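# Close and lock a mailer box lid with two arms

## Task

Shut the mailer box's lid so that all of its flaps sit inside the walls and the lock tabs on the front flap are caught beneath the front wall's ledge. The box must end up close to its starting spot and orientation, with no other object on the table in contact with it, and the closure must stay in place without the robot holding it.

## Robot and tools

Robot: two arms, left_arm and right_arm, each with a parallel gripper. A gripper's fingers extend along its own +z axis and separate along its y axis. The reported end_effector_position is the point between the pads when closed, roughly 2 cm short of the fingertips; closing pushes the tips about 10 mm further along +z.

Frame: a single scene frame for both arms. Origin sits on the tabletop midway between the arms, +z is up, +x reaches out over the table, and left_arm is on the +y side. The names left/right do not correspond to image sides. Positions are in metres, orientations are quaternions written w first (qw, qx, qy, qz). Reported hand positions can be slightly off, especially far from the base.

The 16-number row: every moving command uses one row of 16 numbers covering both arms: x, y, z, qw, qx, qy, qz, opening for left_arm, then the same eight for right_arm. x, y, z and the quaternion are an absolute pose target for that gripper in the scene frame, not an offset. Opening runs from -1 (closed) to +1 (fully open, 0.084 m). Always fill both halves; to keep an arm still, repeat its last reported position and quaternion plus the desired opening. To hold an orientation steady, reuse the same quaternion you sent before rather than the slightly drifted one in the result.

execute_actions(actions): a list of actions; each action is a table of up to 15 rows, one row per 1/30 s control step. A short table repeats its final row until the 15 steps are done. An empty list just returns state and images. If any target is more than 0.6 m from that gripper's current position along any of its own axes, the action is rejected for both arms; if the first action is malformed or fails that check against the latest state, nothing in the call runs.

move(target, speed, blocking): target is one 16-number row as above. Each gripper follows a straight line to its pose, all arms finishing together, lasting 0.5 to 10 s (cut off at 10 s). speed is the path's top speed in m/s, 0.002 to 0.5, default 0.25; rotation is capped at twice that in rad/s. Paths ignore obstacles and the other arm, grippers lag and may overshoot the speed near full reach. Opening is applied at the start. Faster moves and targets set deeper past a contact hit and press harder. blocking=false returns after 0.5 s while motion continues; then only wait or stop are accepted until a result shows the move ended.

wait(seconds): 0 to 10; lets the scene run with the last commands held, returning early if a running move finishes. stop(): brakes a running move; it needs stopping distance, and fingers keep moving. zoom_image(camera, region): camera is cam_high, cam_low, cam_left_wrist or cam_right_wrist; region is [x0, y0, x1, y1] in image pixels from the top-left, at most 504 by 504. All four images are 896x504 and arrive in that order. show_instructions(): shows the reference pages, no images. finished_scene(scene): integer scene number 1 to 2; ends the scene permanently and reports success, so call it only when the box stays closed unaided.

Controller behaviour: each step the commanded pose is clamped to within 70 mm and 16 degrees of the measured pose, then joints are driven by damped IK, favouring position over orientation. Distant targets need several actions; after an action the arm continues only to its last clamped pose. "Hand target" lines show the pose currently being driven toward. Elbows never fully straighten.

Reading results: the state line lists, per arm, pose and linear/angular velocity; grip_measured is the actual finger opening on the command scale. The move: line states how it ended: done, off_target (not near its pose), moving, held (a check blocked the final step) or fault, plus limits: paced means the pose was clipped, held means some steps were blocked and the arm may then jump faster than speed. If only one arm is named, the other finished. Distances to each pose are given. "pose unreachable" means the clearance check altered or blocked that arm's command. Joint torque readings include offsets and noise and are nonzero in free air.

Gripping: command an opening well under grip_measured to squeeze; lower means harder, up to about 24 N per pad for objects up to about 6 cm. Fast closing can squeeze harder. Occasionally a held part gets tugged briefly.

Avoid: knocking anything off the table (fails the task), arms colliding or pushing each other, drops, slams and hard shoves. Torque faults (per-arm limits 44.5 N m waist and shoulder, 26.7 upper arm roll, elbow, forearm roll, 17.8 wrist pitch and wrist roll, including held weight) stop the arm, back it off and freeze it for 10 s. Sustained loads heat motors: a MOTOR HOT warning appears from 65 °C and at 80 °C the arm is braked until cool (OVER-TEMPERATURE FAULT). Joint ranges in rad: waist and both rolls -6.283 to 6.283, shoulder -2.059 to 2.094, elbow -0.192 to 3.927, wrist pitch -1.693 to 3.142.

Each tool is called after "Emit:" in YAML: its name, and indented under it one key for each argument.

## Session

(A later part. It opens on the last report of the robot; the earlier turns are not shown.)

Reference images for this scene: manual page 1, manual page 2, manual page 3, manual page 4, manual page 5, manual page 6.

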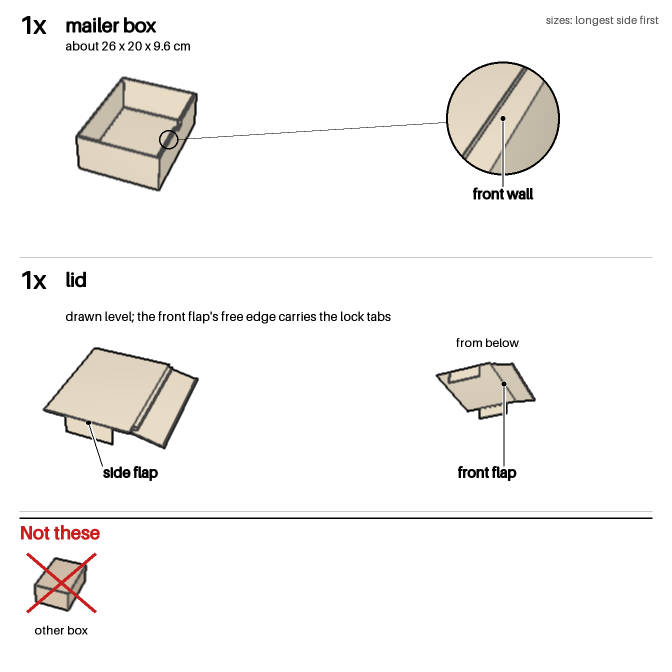

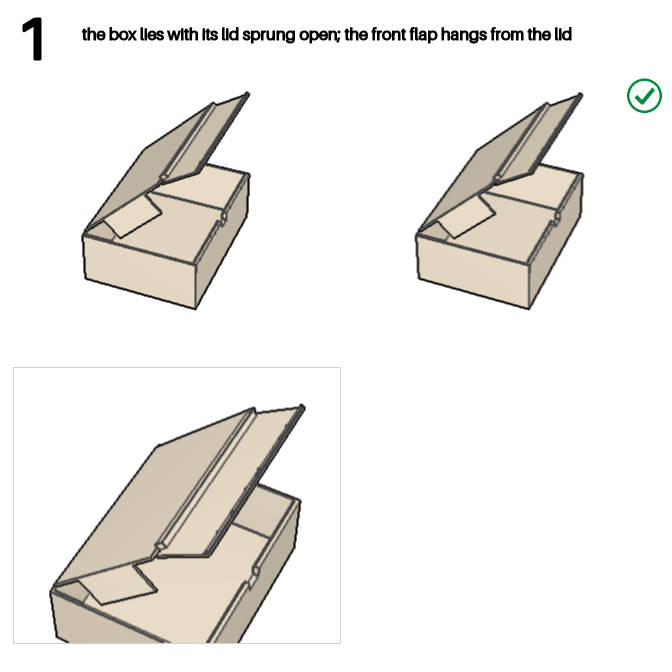

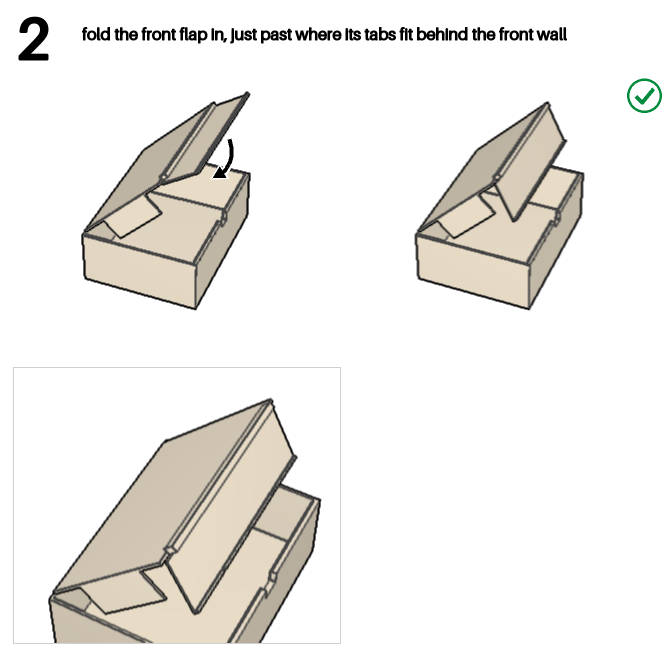

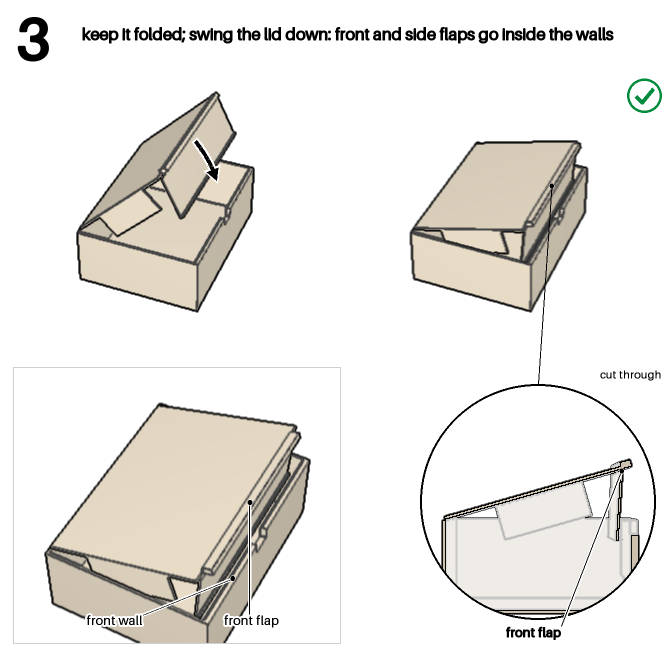

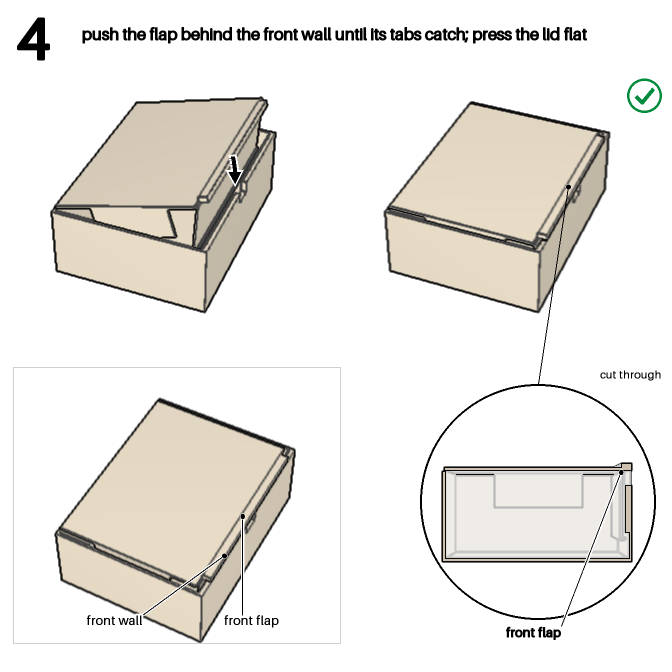

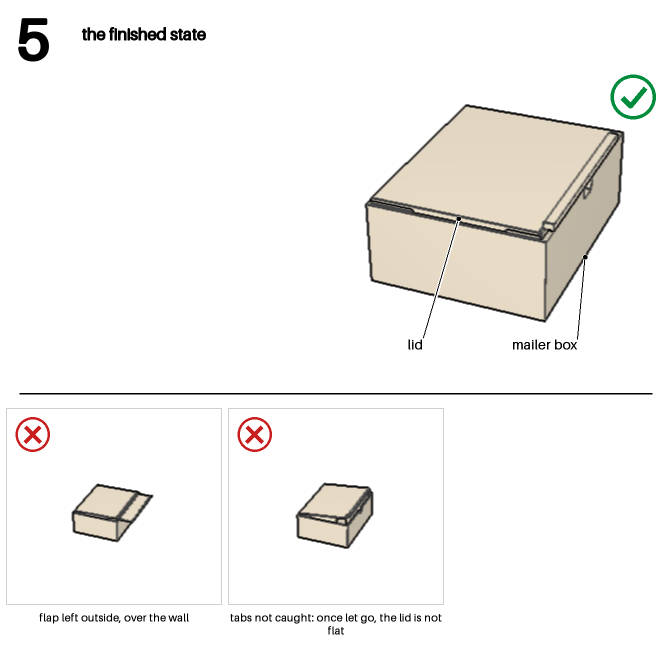

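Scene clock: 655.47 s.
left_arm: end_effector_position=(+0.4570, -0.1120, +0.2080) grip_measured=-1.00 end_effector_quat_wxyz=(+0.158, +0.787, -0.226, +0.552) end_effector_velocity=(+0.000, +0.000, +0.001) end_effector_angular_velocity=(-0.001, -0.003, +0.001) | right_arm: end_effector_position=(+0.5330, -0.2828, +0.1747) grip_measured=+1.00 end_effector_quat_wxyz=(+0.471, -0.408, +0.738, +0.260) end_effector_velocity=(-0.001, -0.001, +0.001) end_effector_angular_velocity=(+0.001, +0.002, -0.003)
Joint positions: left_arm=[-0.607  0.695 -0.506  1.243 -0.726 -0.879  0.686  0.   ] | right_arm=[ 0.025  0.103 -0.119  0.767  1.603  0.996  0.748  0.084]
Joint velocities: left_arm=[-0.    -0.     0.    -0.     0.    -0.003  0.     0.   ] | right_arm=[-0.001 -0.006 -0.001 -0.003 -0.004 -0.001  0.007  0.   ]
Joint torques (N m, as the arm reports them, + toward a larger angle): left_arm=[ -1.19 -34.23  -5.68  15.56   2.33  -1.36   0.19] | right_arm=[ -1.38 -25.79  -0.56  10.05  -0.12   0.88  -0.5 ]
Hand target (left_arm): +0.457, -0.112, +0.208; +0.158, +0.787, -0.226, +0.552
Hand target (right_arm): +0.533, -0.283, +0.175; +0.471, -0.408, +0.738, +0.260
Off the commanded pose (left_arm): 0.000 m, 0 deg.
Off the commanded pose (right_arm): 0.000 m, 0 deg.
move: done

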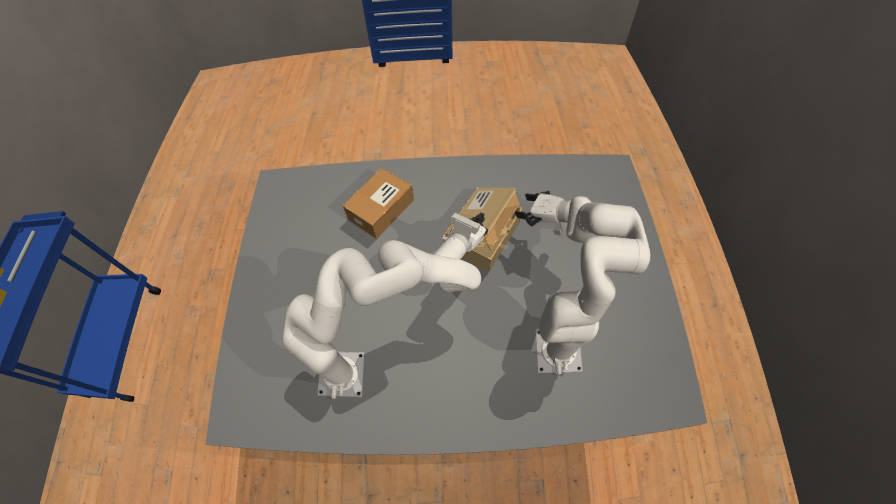

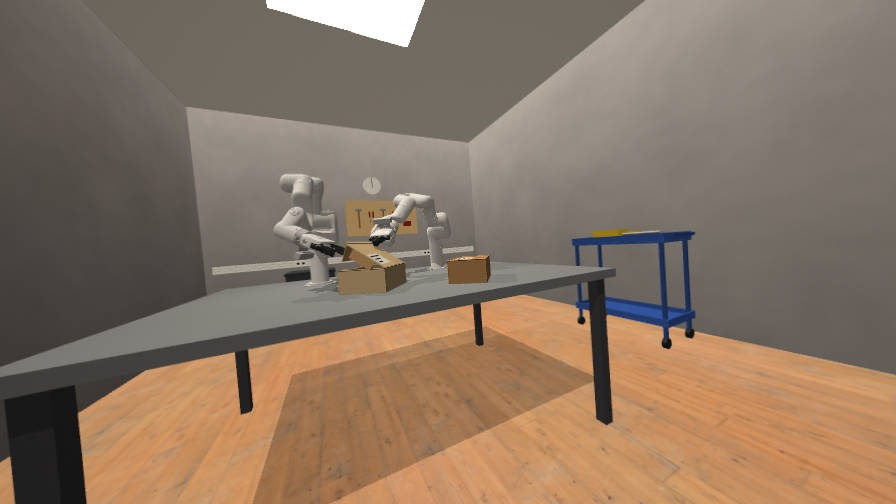

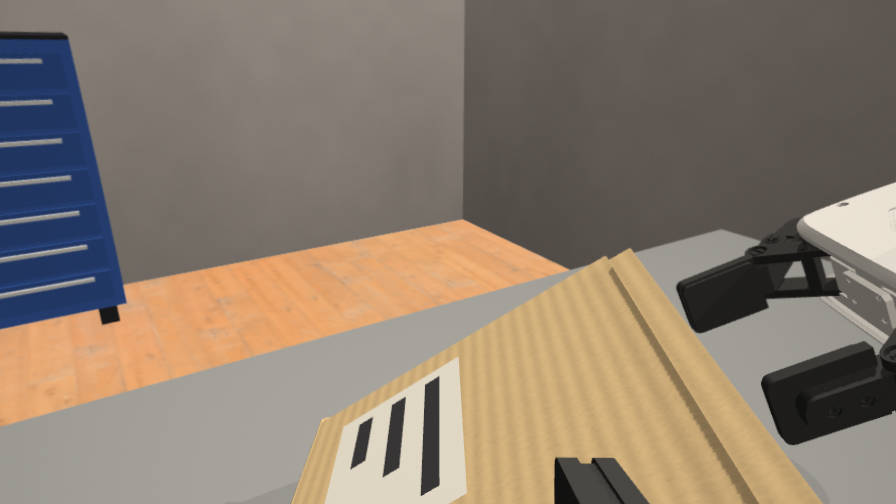

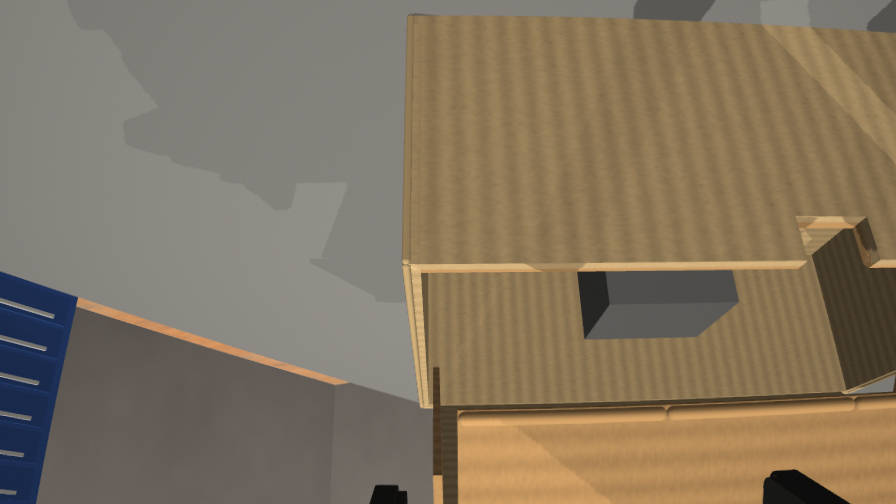

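Emit:
move:
  target: [0.457,-0.112,0.208,0.158,0.787,-0.226,0.552,-1,0.535,-0.279,0.128,-0.470,0.408,-0.737,-0.260,1]
  speed: 0.06

Emit:
move:
  target: [0.457,-0.112,0.208,0.158,0.787,-0.226,0.552,-1,0.559,-0.240,0.128,-0.470,0.408,-0.737,-0.260,1]
  speed: 0.03

Emit:
move:
  target: [0.457,-0.112,0.208,0.158,0.787,-0.226,0.552,-1,0.554,-0.249,0.165,-0.470,0.408,-0.737,-0.260,1]
  speed: 0.02

Scene clock: 664.53 s.
left_arm: end_effector_position=(+0.4570, -0.1120, +0.2080) grip_measured=-1.00 end_effector_quat_wxyz=(+0.158, +0.787, -0.226, +0.552) end_effector_velocity=(+0.001, +0.001, -0.000) end_effector_angular_velocity=(+0.000, +0.001, +0.001) | right_arm: end_effector_position=(+0.5350, -0.2791, +0.1285) grip_measured=+1.00 end_effector_quat_wxyz=(+0.470, -0.408, +0.738, +0.260) end_effector_velocity=(-0.000, +0.001, -0.002) end_effector_angular_velocity=(+0.002, +0.000, +0.001)
Joint positions: left_arm=[-0.607  0.695 -0.506  1.243 -0.726 -0.879  0.686  0.   ] | right_arm=[ 0.025  0.228 -0.111  0.783  1.688  1.008  0.62   0.084]
Joint velocities: left_arm=[ 0.001 -0.    -0.    -0.    -0.001  0.001 -0.     0.   ] | right_arm=[-0.002  0.007  0.003  0.001  0.004  0.002 -0.006  0.   ]
Joint torques (N m, as the arm reports them, + toward a larger angle): left_arm=[ -1.23 -34.44  -5.75  15.58   2.33  -1.36   0.22] | right_arm=[ -1.21 -28.    -0.7    9.26  -0.17   1.05  -0.27]
Hand target (left_arm): +0.457, -0.112, +0.208; +0.158, +0.787, -0.226, +0.552
Hand target (right_arm): +0.535, -0.279, +0.128; +0.470, -0.408, +0.738, +0.260
Off the commanded pose (left_arm): 0.000 m, 0 deg.
Off the commanded pose (right_arm): 0.000 m, 0 deg.
move: done

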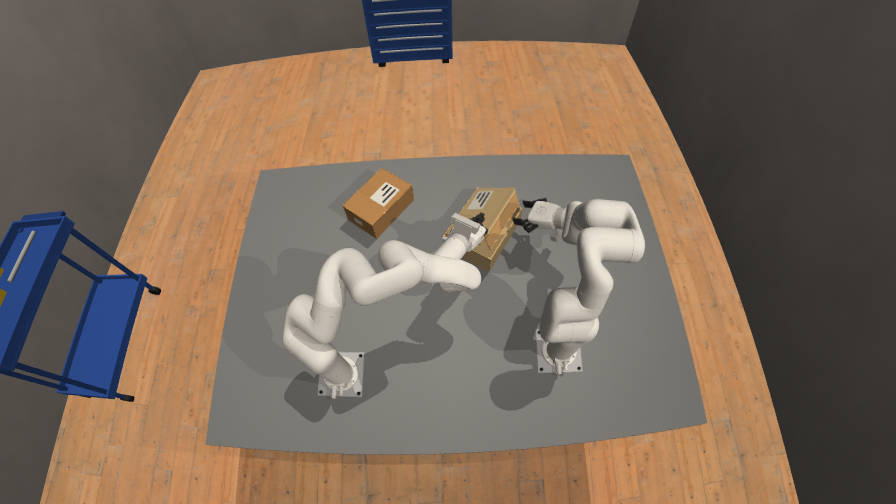

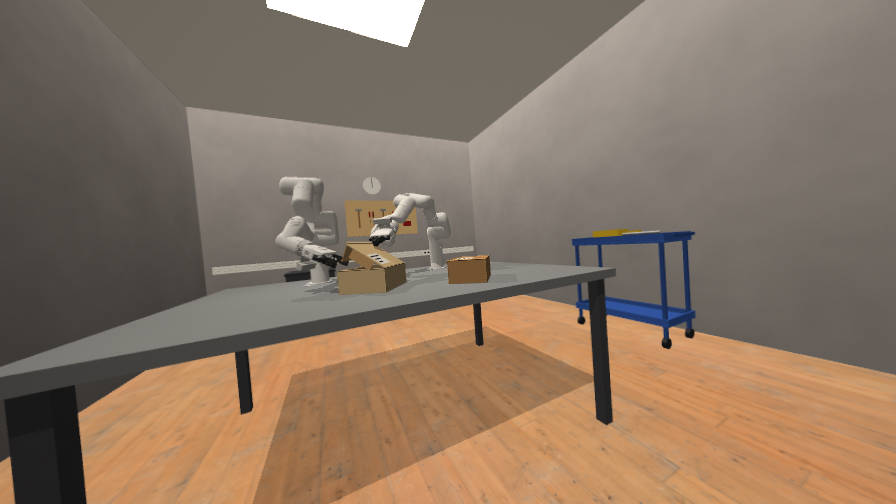

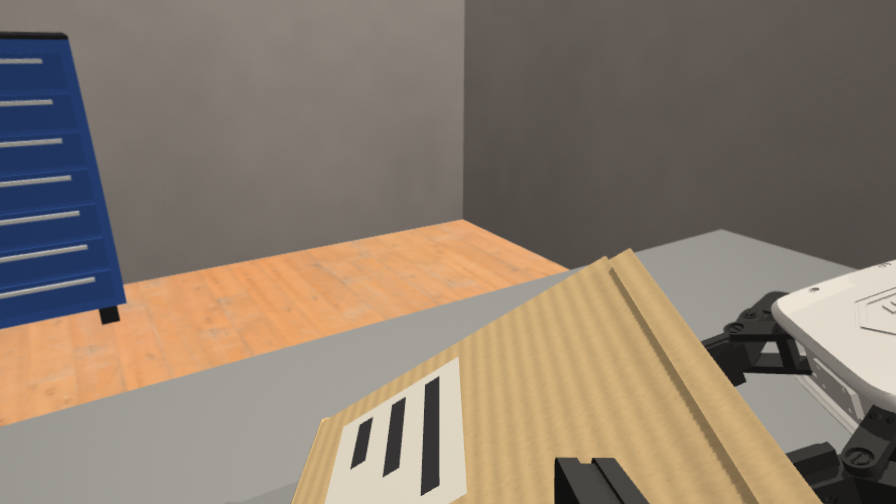

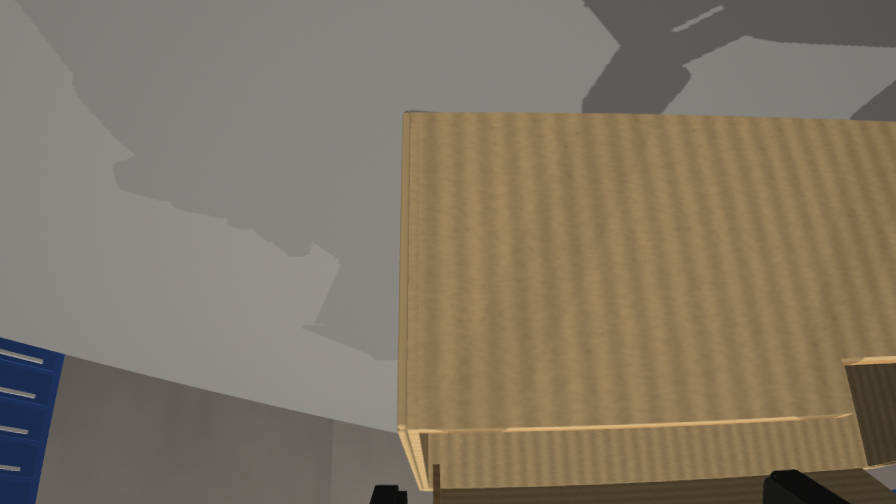

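Scene clock: 666.40 s.
left_arm: end_effector_position=(+0.4570, -0.1120, +0.2080) grip_measured=-1.00 end_effector_quat_wxyz=(+0.158, +0.787, -0.226, +0.552) end_effector_velocity=(+0.000, +0.000, -0.000) end_effector_angular_velocity=(+0.000, +0.001, +0.001) | right_arm: end_effector_position=(+0.5589, -0.2404, +0.1279) grip_measured=+1.00 end_effector_quat_wxyz=(+0.470, -0.408, +0.738, +0.260) end_effector_velocity=(+0.002, +0.000, -0.001) end_effector_angular_velocity=(-0.002, +0.001, -0.004)
Joint positions: left_arm=[-0.607  0.695 -0.506  1.243 -0.726 -0.879  0.686  0.   ] | right_arm=[ 0.085  0.28  -0.06   0.857  1.767  0.939  0.636  0.084]
Joint velocities: left_arm=[ 0.     0.     0.    -0.    -0.001  0.    -0.     0.   ] | right_arm=[ 0.001  0.004  0.002  0.004  0.004 -0.005  0.     0.   ]
Joint torques (N m, as the arm reports them, + toward a larger angle): left_arm=[ -1.24 -34.11  -5.54  15.45   2.24  -1.4    0.13] | right_arm=[ -1.15 -30.31  -0.53   9.42  -0.23   1.02  -0.47]
Hand target (left_arm): +0.457, -0.112, +0.208; +0.158, +0.787, -0.226, +0.552
Hand target (right_arm): +0.559, -0.240, +0.128; +0.470, -0.408, +0.738, +0.260
Off the commanded pose (left_arm): 0.000 m, 0 deg.
Off the commanded pose (right_arm): 0.000 m, 0 deg.
move: done

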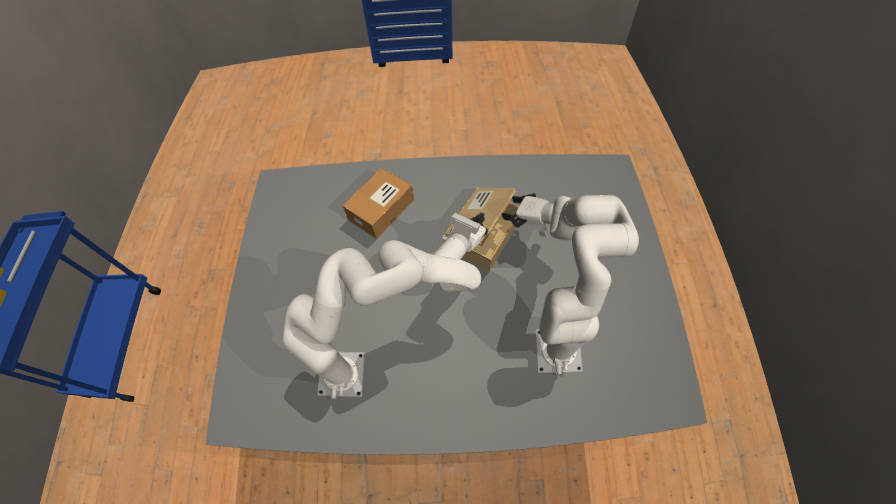

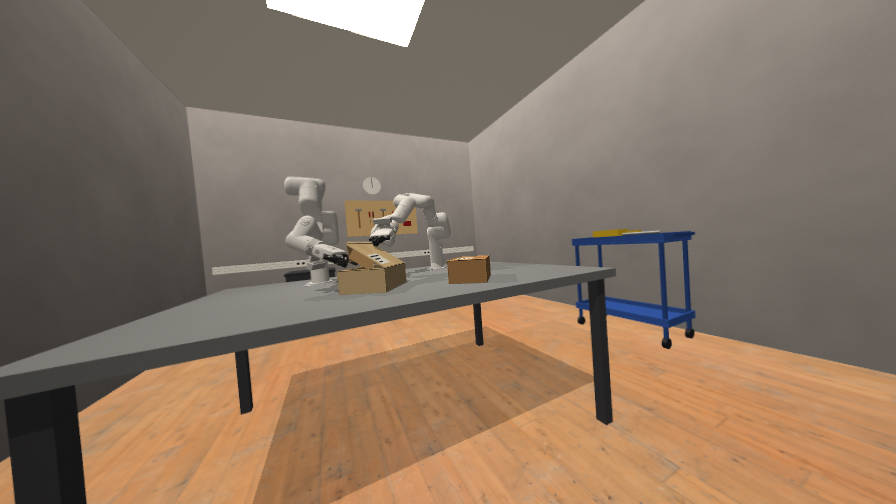

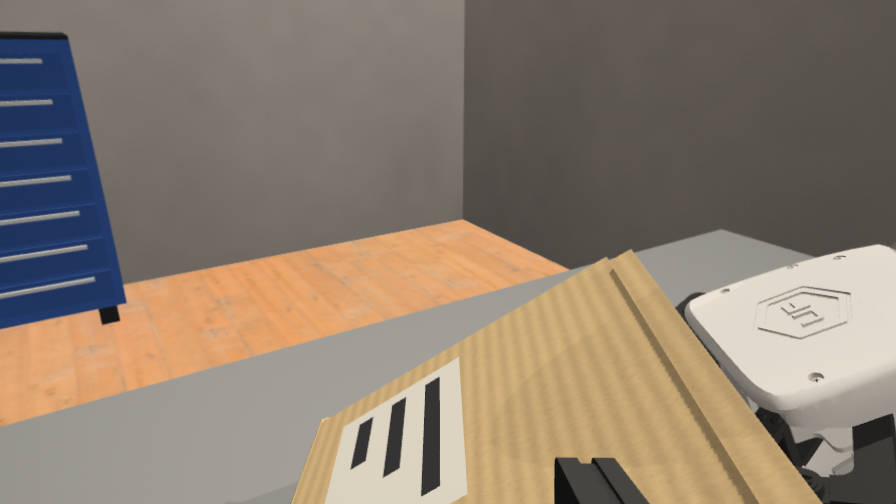

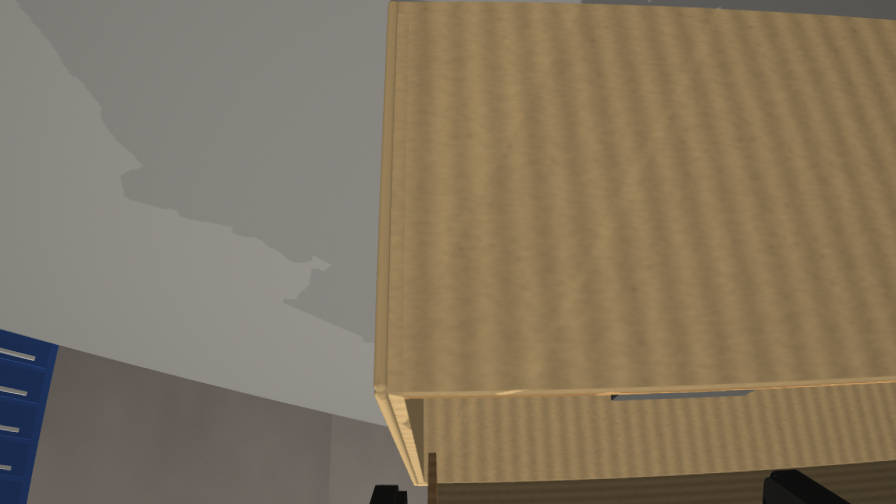

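Scene clock: 668.60 s.
left_arm: end_effector_position=(+0.4570, -0.1120, +0.2080) grip_measured=-1.00 end_effector_quat_wxyz=(+0.158, +0.787, -0.226, +0.552) end_effector_velocity=(-0.001, -0.001, -0.000) end_effector_angular_velocity=(+0.000, +0.002, -0.002) | right_arm: end_effector_position=(+0.5540, -0.2489, +0.1647) grip_measured=+1.00 end_effector_quat_wxyz=(+0.471, -0.408, +0.738, +0.260) end_effector_velocity=(-0.001, -0.000, +0.001) end_effector_angular_velocity=(-0.000, +0.002, +0.003)
Joint positions: left_arm=[-0.607  0.695 -0.506  1.243 -0.726 -0.879  0.686  0.   ] | right_arm=[ 0.078  0.175 -0.073  0.83   1.691  0.936  0.732  0.084]
Joint velocities: left_arm=[-0.001 -0.    -0.    -0.    -0.001  0.001  0.     0.   ] | right_arm=[-0.    -0.005 -0.001 -0.003 -0.007  0.002  0.006 -0.   ]
Joint torques (N m, as the arm reports them, + toward a larger angle): left_arm=[ -1.22 -34.15  -5.76  15.36   2.38  -1.11   0.18] | right_arm=[ -1.05 -28.37  -0.27  10.21  -0.28   0.99  -0.39]
Hand target (left_arm): +0.457, -0.112, +0.208; +0.158, +0.787, -0.226, +0.552
Hand target (right_arm): +0.554, -0.249, +0.165; +0.470, -0.408, +0.738, +0.260
Off the commanded pose (left_arm): 0.000 m, 0 deg.
Off the commanded pose (right_arm): 0.000 m, 0 deg.
move: done

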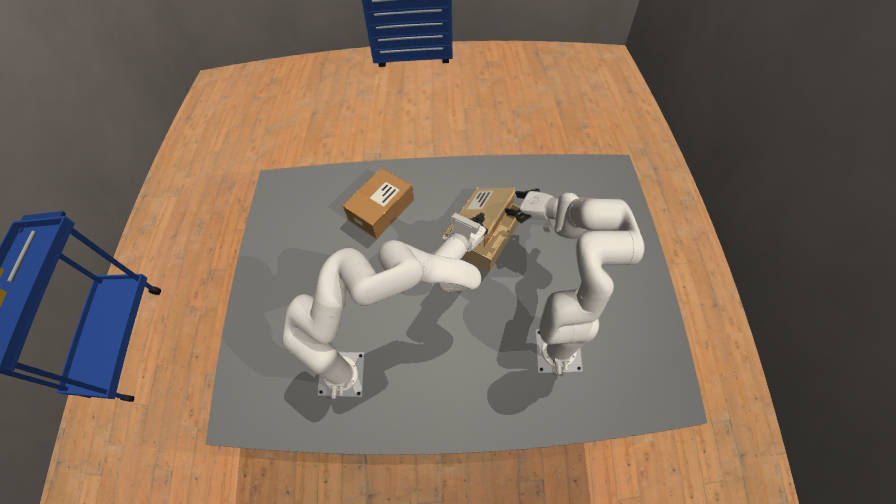

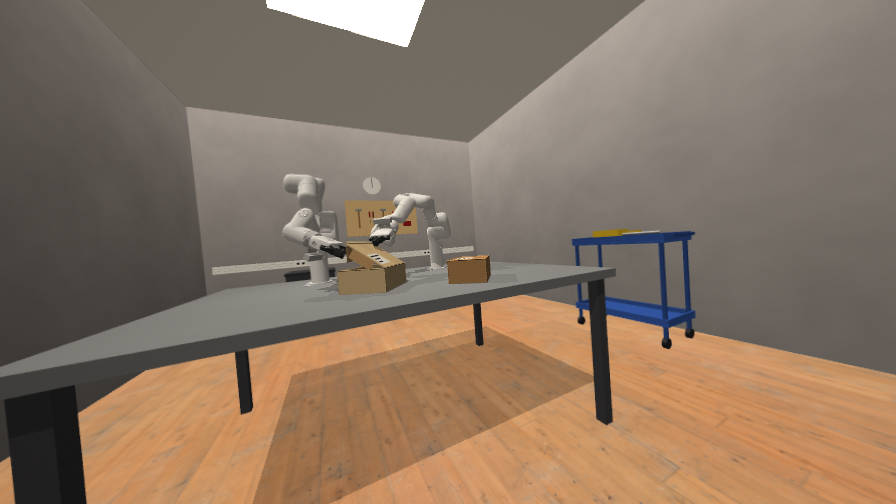

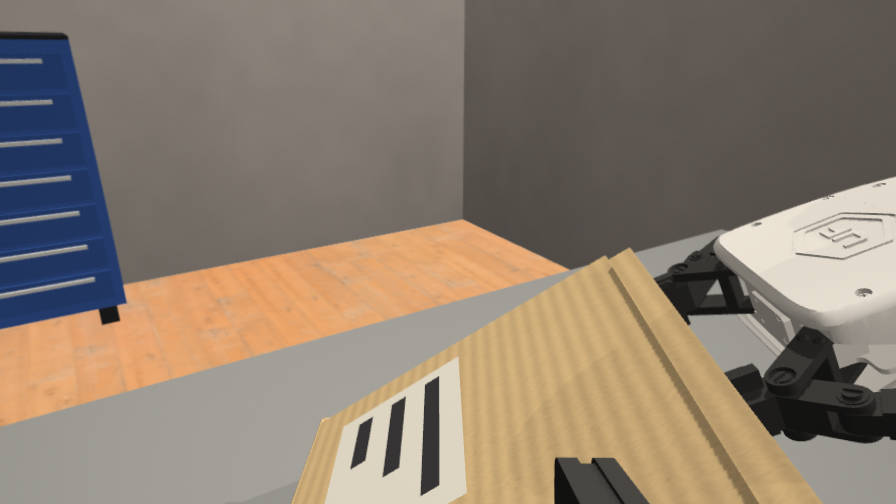

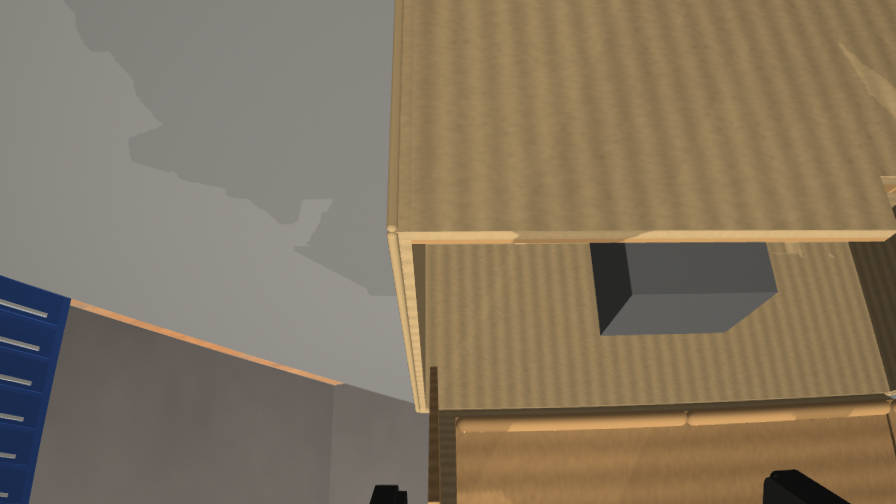

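Fingers seem under the flap. Continue up and out.

Emit:
move:
  target: [0.457,-0.112,0.208,0.158,0.787,-0.226,0.552,-1,0.546,-0.262,0.195,-0.470,0.408,-0.737,-0.260,1]
  speed: 0.02

Emit:
zoom_image:
  camera: "cam_low"
  region: [280,200,460,300]

Scene clock: 675.43 s.
left_arm: end_effector_position=(+0.4570, -0.1120, +0.2080) grip_measured=-1.00 end_effector_quat_wxyz=(+0.158, +0.787, -0.226, +0.552) end_effector_velocity=(+0.001, +0.001, -0.001) end_effector_angular_velocity=(-0.000, +0.002, +0.003) | right_arm: end_effector_position=(+0.5460, -0.2618, +0.1948) grip_measured=+1.00 end_effector_quat_wxyz=(+0.471, -0.408, +0.738, +0.260) end_effector_velocity=(-0.001, +0.000, +0.002) end_effector_angular_velocity=(+0.003, +0.002, +0.000)
Joint positions: left_arm=[-0.607  0.695 -0.506  1.243 -0.726 -0.879  0.686  0.   ] | right_arm=[ 0.062  0.084 -0.091  0.804  1.612  0.949  0.813  0.084]
Joint velocities: left_arm=[ 0.002  0.    -0.    -0.    -0.002  0.001 -0.     0.   ] | right_arm=[-0.    -0.005 -0.001 -0.003 -0.003  0.003  0.006  0.   ]
Joint torques (N m, as the arm reports them, + toward a larger angle): left_arm=[ -0.94 -34.27  -5.56  15.45   2.2   -1.31   0.17] | right_arm=[ -1.48 -26.45  -0.41  10.53  -0.33   0.86  -0.39]
Hand target (left_arm): +0.457, -0.112, +0.208; +0.158, +0.787, -0.226, +0.552
Hand target (right_arm): +0.546, -0.262, +0.195; +0.471, -0.408, +0.738, +0.260
Off the commanded pose (left_arm): 0.000 m, 0 deg.
Off the commanded pose (right_arm): 0.000 m, 0 deg.
move: done

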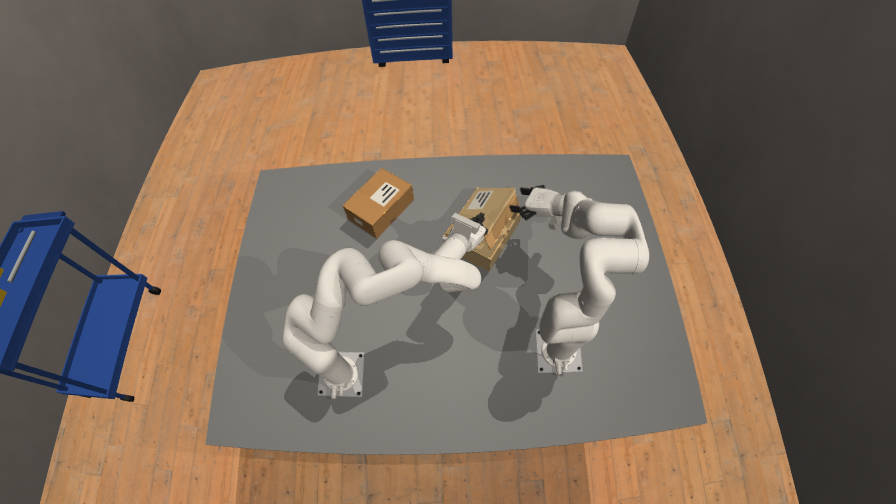

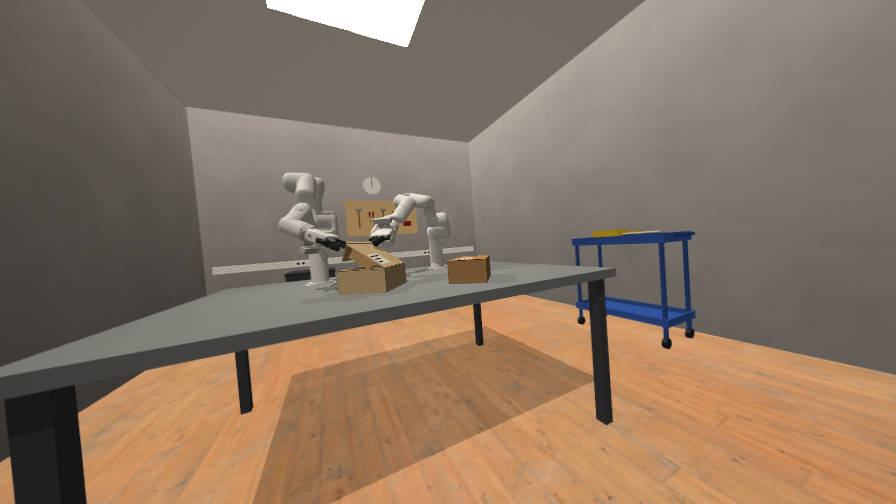

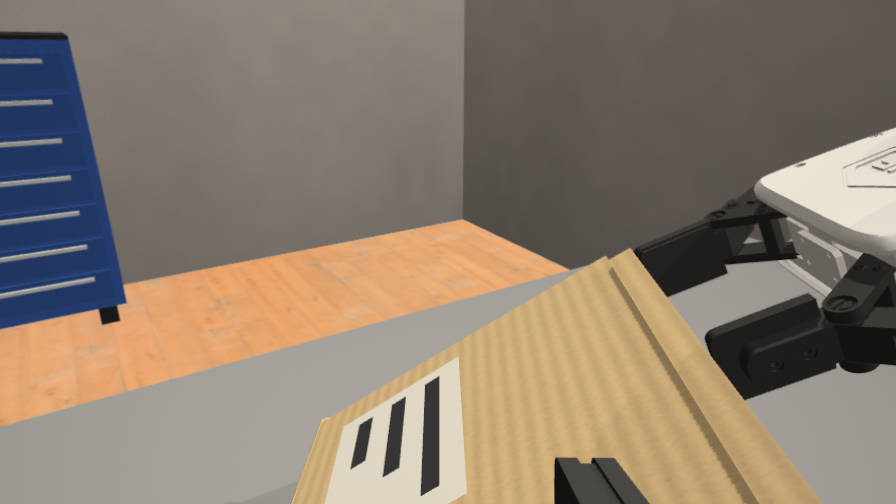

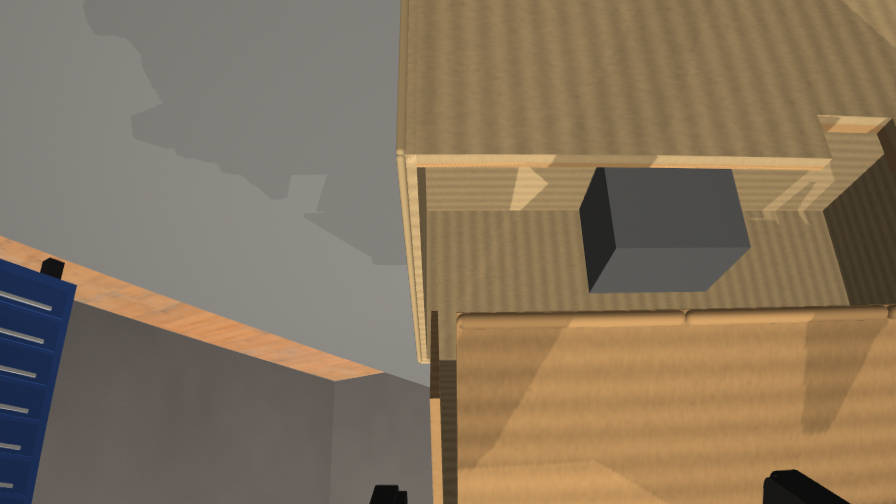

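Region (280, 200, 460, 300) of cam_low's 896x504 image, scaled by 2.800, with more detail than that image has.

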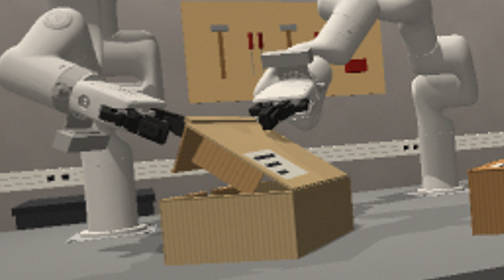

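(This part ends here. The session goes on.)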